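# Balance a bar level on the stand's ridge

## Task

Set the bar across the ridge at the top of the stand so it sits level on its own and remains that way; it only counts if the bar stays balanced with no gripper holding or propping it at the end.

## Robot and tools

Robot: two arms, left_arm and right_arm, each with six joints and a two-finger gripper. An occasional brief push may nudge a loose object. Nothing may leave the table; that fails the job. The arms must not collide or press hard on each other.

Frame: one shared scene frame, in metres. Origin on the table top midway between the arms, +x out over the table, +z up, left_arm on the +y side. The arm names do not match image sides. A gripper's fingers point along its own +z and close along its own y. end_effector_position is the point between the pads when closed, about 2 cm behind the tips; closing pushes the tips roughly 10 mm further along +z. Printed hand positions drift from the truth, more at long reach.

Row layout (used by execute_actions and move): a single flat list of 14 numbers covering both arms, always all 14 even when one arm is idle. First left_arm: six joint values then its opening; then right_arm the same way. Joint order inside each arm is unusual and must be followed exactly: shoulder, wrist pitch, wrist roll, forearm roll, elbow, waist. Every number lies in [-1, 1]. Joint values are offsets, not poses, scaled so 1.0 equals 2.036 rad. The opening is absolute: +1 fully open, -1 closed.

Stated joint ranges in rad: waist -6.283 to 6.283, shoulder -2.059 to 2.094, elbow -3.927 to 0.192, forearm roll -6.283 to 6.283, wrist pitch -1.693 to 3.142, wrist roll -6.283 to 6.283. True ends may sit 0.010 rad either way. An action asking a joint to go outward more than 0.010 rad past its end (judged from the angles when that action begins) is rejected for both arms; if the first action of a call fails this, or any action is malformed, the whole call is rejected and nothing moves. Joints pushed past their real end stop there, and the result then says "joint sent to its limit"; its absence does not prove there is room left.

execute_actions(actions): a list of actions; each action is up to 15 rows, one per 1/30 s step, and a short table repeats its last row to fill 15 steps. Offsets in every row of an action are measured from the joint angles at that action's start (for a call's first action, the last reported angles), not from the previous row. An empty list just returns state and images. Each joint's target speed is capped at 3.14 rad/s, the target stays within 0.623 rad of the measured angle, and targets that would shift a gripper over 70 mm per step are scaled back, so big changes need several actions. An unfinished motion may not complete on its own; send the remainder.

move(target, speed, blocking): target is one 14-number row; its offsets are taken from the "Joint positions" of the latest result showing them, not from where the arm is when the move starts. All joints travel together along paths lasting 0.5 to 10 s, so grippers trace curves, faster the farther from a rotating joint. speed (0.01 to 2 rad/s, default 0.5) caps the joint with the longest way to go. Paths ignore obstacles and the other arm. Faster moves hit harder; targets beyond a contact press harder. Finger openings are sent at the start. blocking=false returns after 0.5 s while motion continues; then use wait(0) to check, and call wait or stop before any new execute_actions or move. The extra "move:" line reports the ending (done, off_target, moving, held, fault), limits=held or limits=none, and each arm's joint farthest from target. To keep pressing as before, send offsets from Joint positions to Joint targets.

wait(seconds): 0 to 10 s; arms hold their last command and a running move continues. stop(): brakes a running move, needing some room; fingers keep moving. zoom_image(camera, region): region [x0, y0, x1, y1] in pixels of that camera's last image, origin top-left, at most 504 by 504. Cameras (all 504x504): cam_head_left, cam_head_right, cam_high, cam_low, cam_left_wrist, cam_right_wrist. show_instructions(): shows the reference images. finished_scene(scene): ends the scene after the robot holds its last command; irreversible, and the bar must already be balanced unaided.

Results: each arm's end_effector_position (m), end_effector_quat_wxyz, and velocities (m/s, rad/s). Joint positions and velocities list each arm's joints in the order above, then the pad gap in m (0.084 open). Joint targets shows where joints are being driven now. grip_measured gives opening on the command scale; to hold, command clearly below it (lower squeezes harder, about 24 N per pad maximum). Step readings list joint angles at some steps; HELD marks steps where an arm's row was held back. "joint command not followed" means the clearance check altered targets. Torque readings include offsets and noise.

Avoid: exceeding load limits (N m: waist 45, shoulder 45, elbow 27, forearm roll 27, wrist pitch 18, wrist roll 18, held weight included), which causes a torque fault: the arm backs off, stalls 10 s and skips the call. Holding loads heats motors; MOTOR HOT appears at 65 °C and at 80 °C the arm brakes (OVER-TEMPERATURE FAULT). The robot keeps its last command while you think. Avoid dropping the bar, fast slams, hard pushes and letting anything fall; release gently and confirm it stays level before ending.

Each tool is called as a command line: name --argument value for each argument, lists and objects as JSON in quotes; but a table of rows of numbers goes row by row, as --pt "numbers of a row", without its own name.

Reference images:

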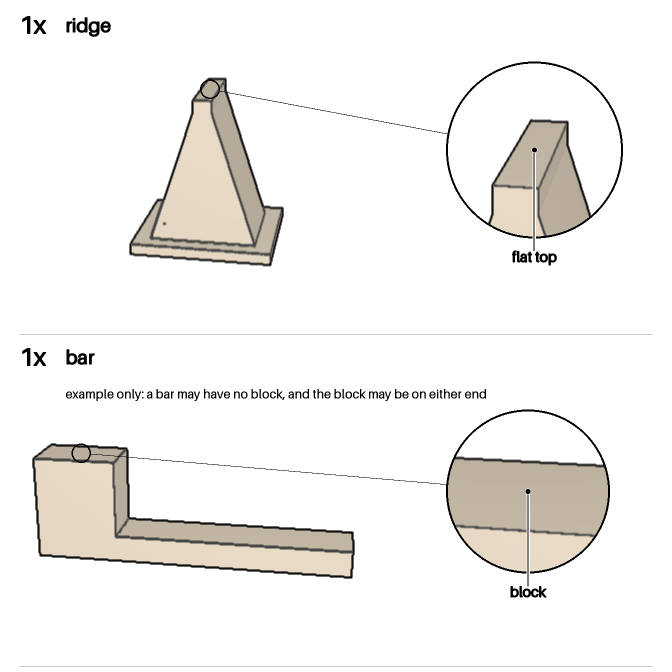

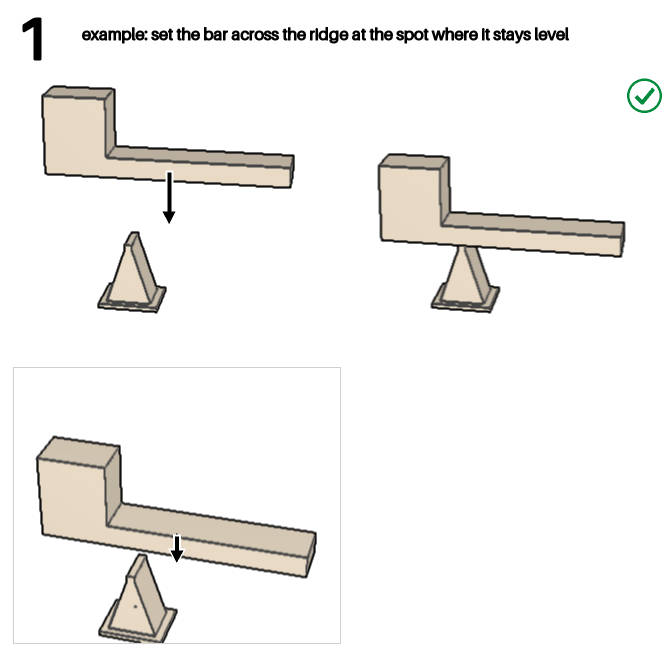

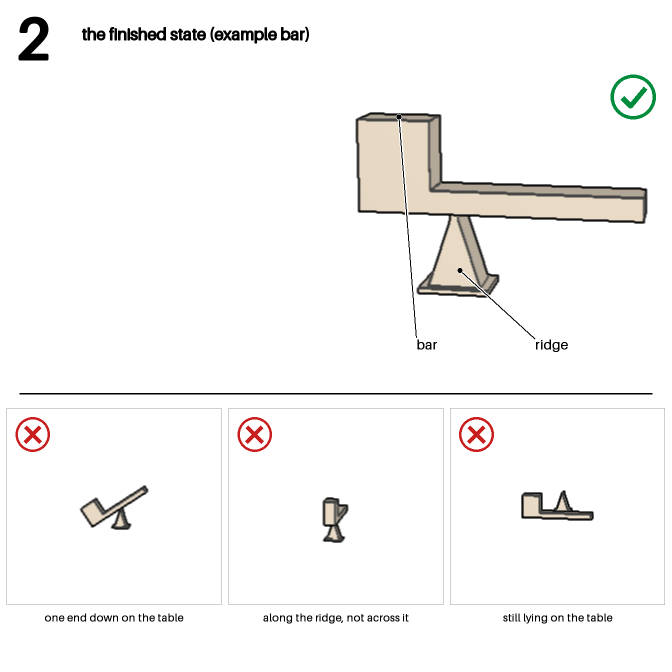

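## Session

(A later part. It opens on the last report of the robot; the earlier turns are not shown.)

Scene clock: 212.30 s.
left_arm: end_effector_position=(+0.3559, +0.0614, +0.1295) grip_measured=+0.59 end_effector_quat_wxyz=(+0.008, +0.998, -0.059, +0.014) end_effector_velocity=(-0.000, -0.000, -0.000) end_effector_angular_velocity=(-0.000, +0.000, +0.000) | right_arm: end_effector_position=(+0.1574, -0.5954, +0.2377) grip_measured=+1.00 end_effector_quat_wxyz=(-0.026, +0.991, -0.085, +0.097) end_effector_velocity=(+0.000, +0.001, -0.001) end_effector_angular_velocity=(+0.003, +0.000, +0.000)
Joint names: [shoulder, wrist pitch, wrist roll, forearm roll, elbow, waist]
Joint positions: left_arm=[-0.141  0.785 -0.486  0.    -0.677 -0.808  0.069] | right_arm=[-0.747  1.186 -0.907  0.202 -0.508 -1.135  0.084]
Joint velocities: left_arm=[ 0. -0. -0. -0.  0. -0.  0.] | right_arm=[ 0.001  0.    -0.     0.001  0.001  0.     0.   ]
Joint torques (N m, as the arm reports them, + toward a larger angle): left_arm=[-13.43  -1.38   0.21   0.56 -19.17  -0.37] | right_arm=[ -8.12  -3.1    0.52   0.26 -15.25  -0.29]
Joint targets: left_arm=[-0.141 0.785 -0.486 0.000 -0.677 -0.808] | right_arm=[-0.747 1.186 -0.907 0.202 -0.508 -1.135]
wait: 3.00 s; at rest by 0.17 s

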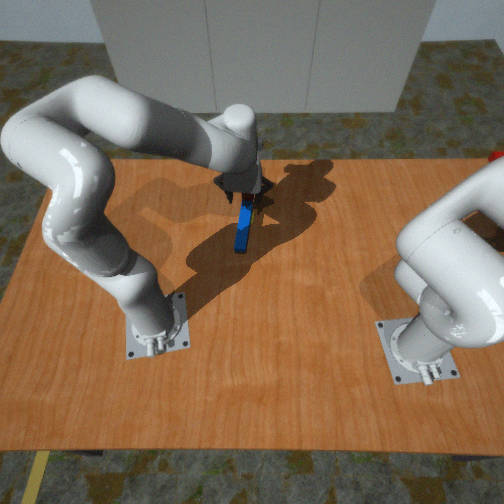

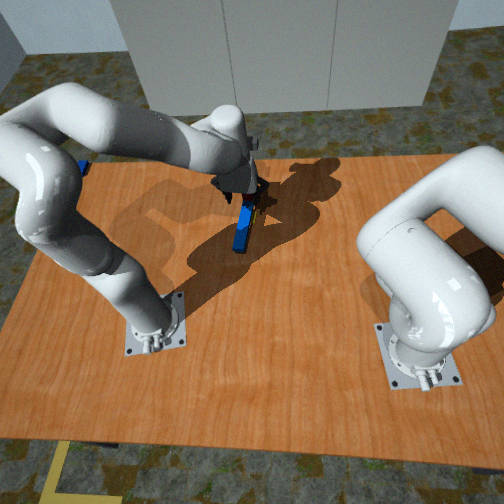

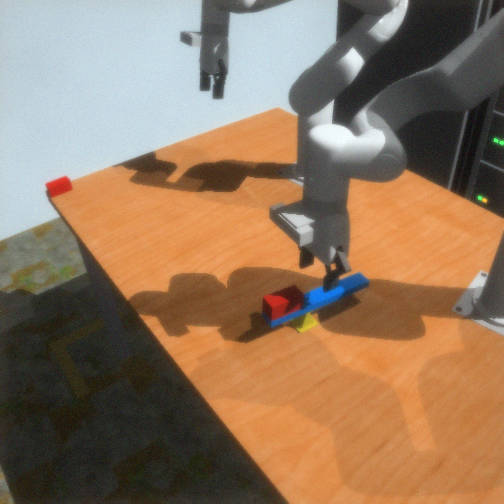

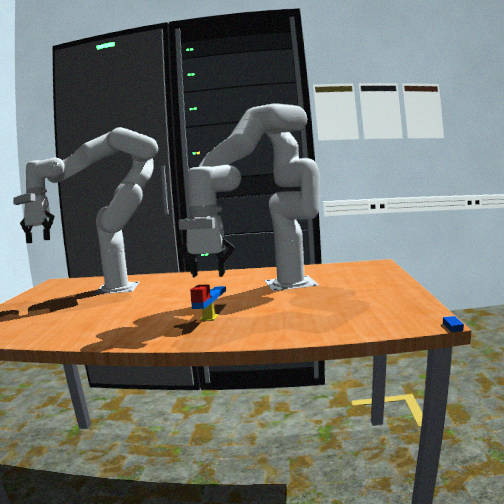

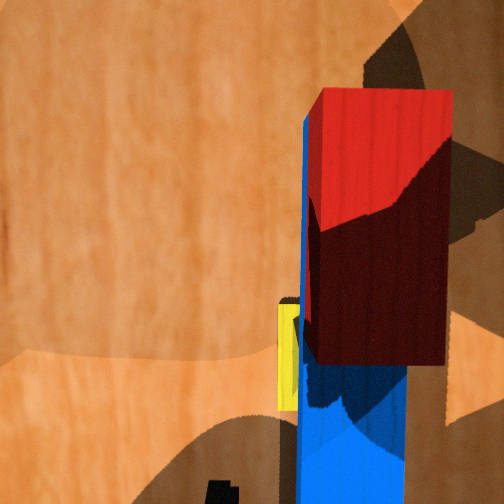

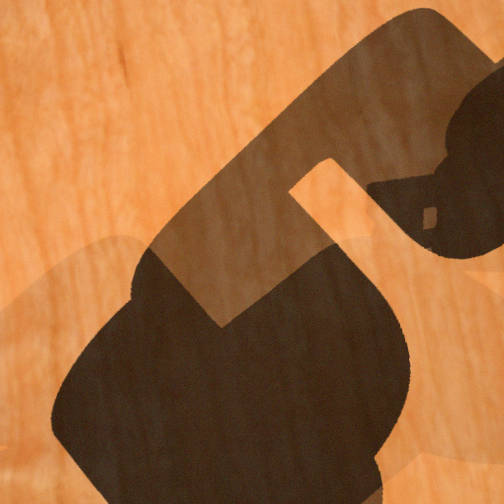

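Let the rocking die out.

wait --seconds 6

finished_scene --scene 1

Scene clock: 223.87 s.
left_arm: end_effector_position=(+0.3559, +0.0614, +0.1295) grip_measured=+0.59 end_effector_quat_wxyz=(+0.008, +0.998, -0.059, +0.014) end_effector_velocity=(-0.000, -0.000, -0.000) end_effector_angular_velocity=(-0.000, +0.000, +0.000) | right_arm: end_effector_position=(+0.1574, -0.5954, +0.2377) grip_measured=+1.00 end_effector_quat_wxyz=(-0.026, +0.991, -0.085, +0.097) end_effector_velocity=(+0.000, -0.000, +0.000) end_effector_angular_velocity=(-0.000, -0.000, +0.000)
Joint names: [shoulder, wrist pitch, wrist roll, forearm roll, elbow, waist]
Joint positions: left_arm=[-0.141  0.785 -0.486  0.    -0.677 -0.808  0.069] | right_arm=[-0.747  1.186 -0.907  0.202 -0.508 -1.135  0.084]
Joint velocities: left_arm=[-0.  0.  0. -0.  0. -0.  0.] | right_arm=[ 0.001 -0.    -0.     0.    -0.001  0.    -0.   ]
Joint torques (N m, as the arm reports them, + toward a larger angle): left_arm=[-13.91  -1.46   0.15   0.42 -19.34   0.18] | right_arm=[ -8.24  -3.11   0.43   0.08 -15.31  -0.18]
Joint targets: left_arm=[-0.141 0.785 -0.486 0.000 -0.677 -0.808] | right_arm=[-0.747 1.186 -0.907 0.202 -0.508 -1.135]
wait: 6.00 s; at rest from the start

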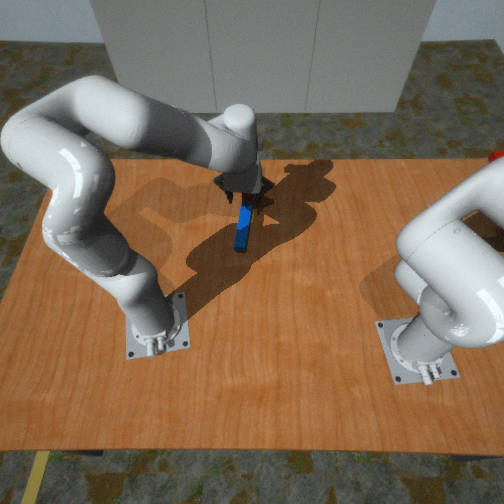

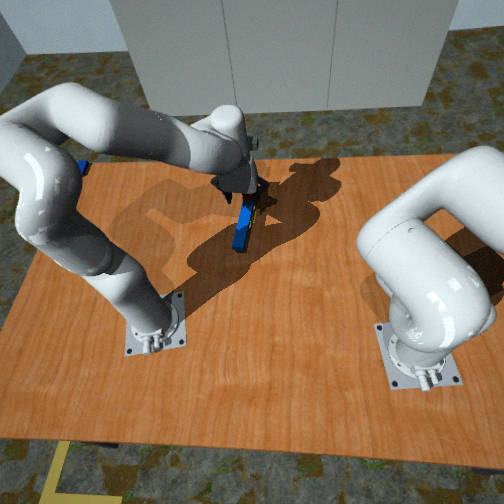

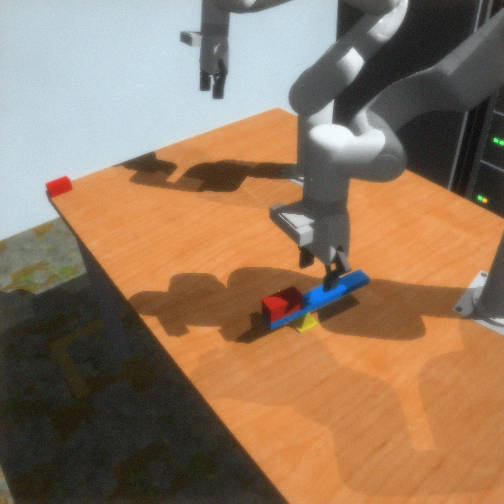

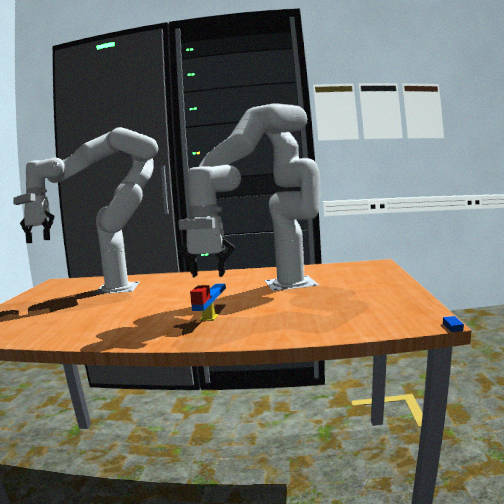

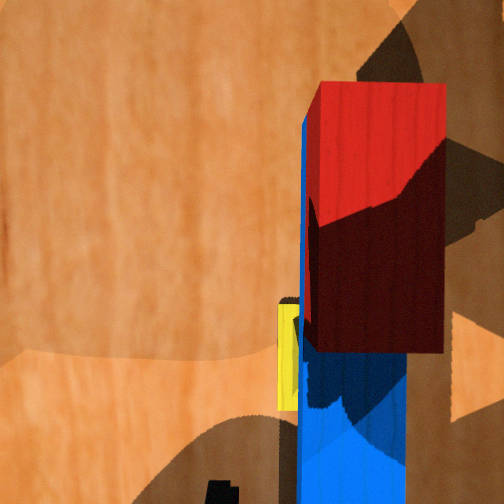

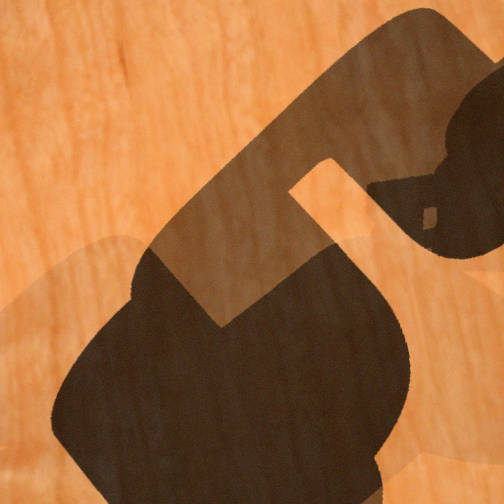

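The scene is finished: the task was done.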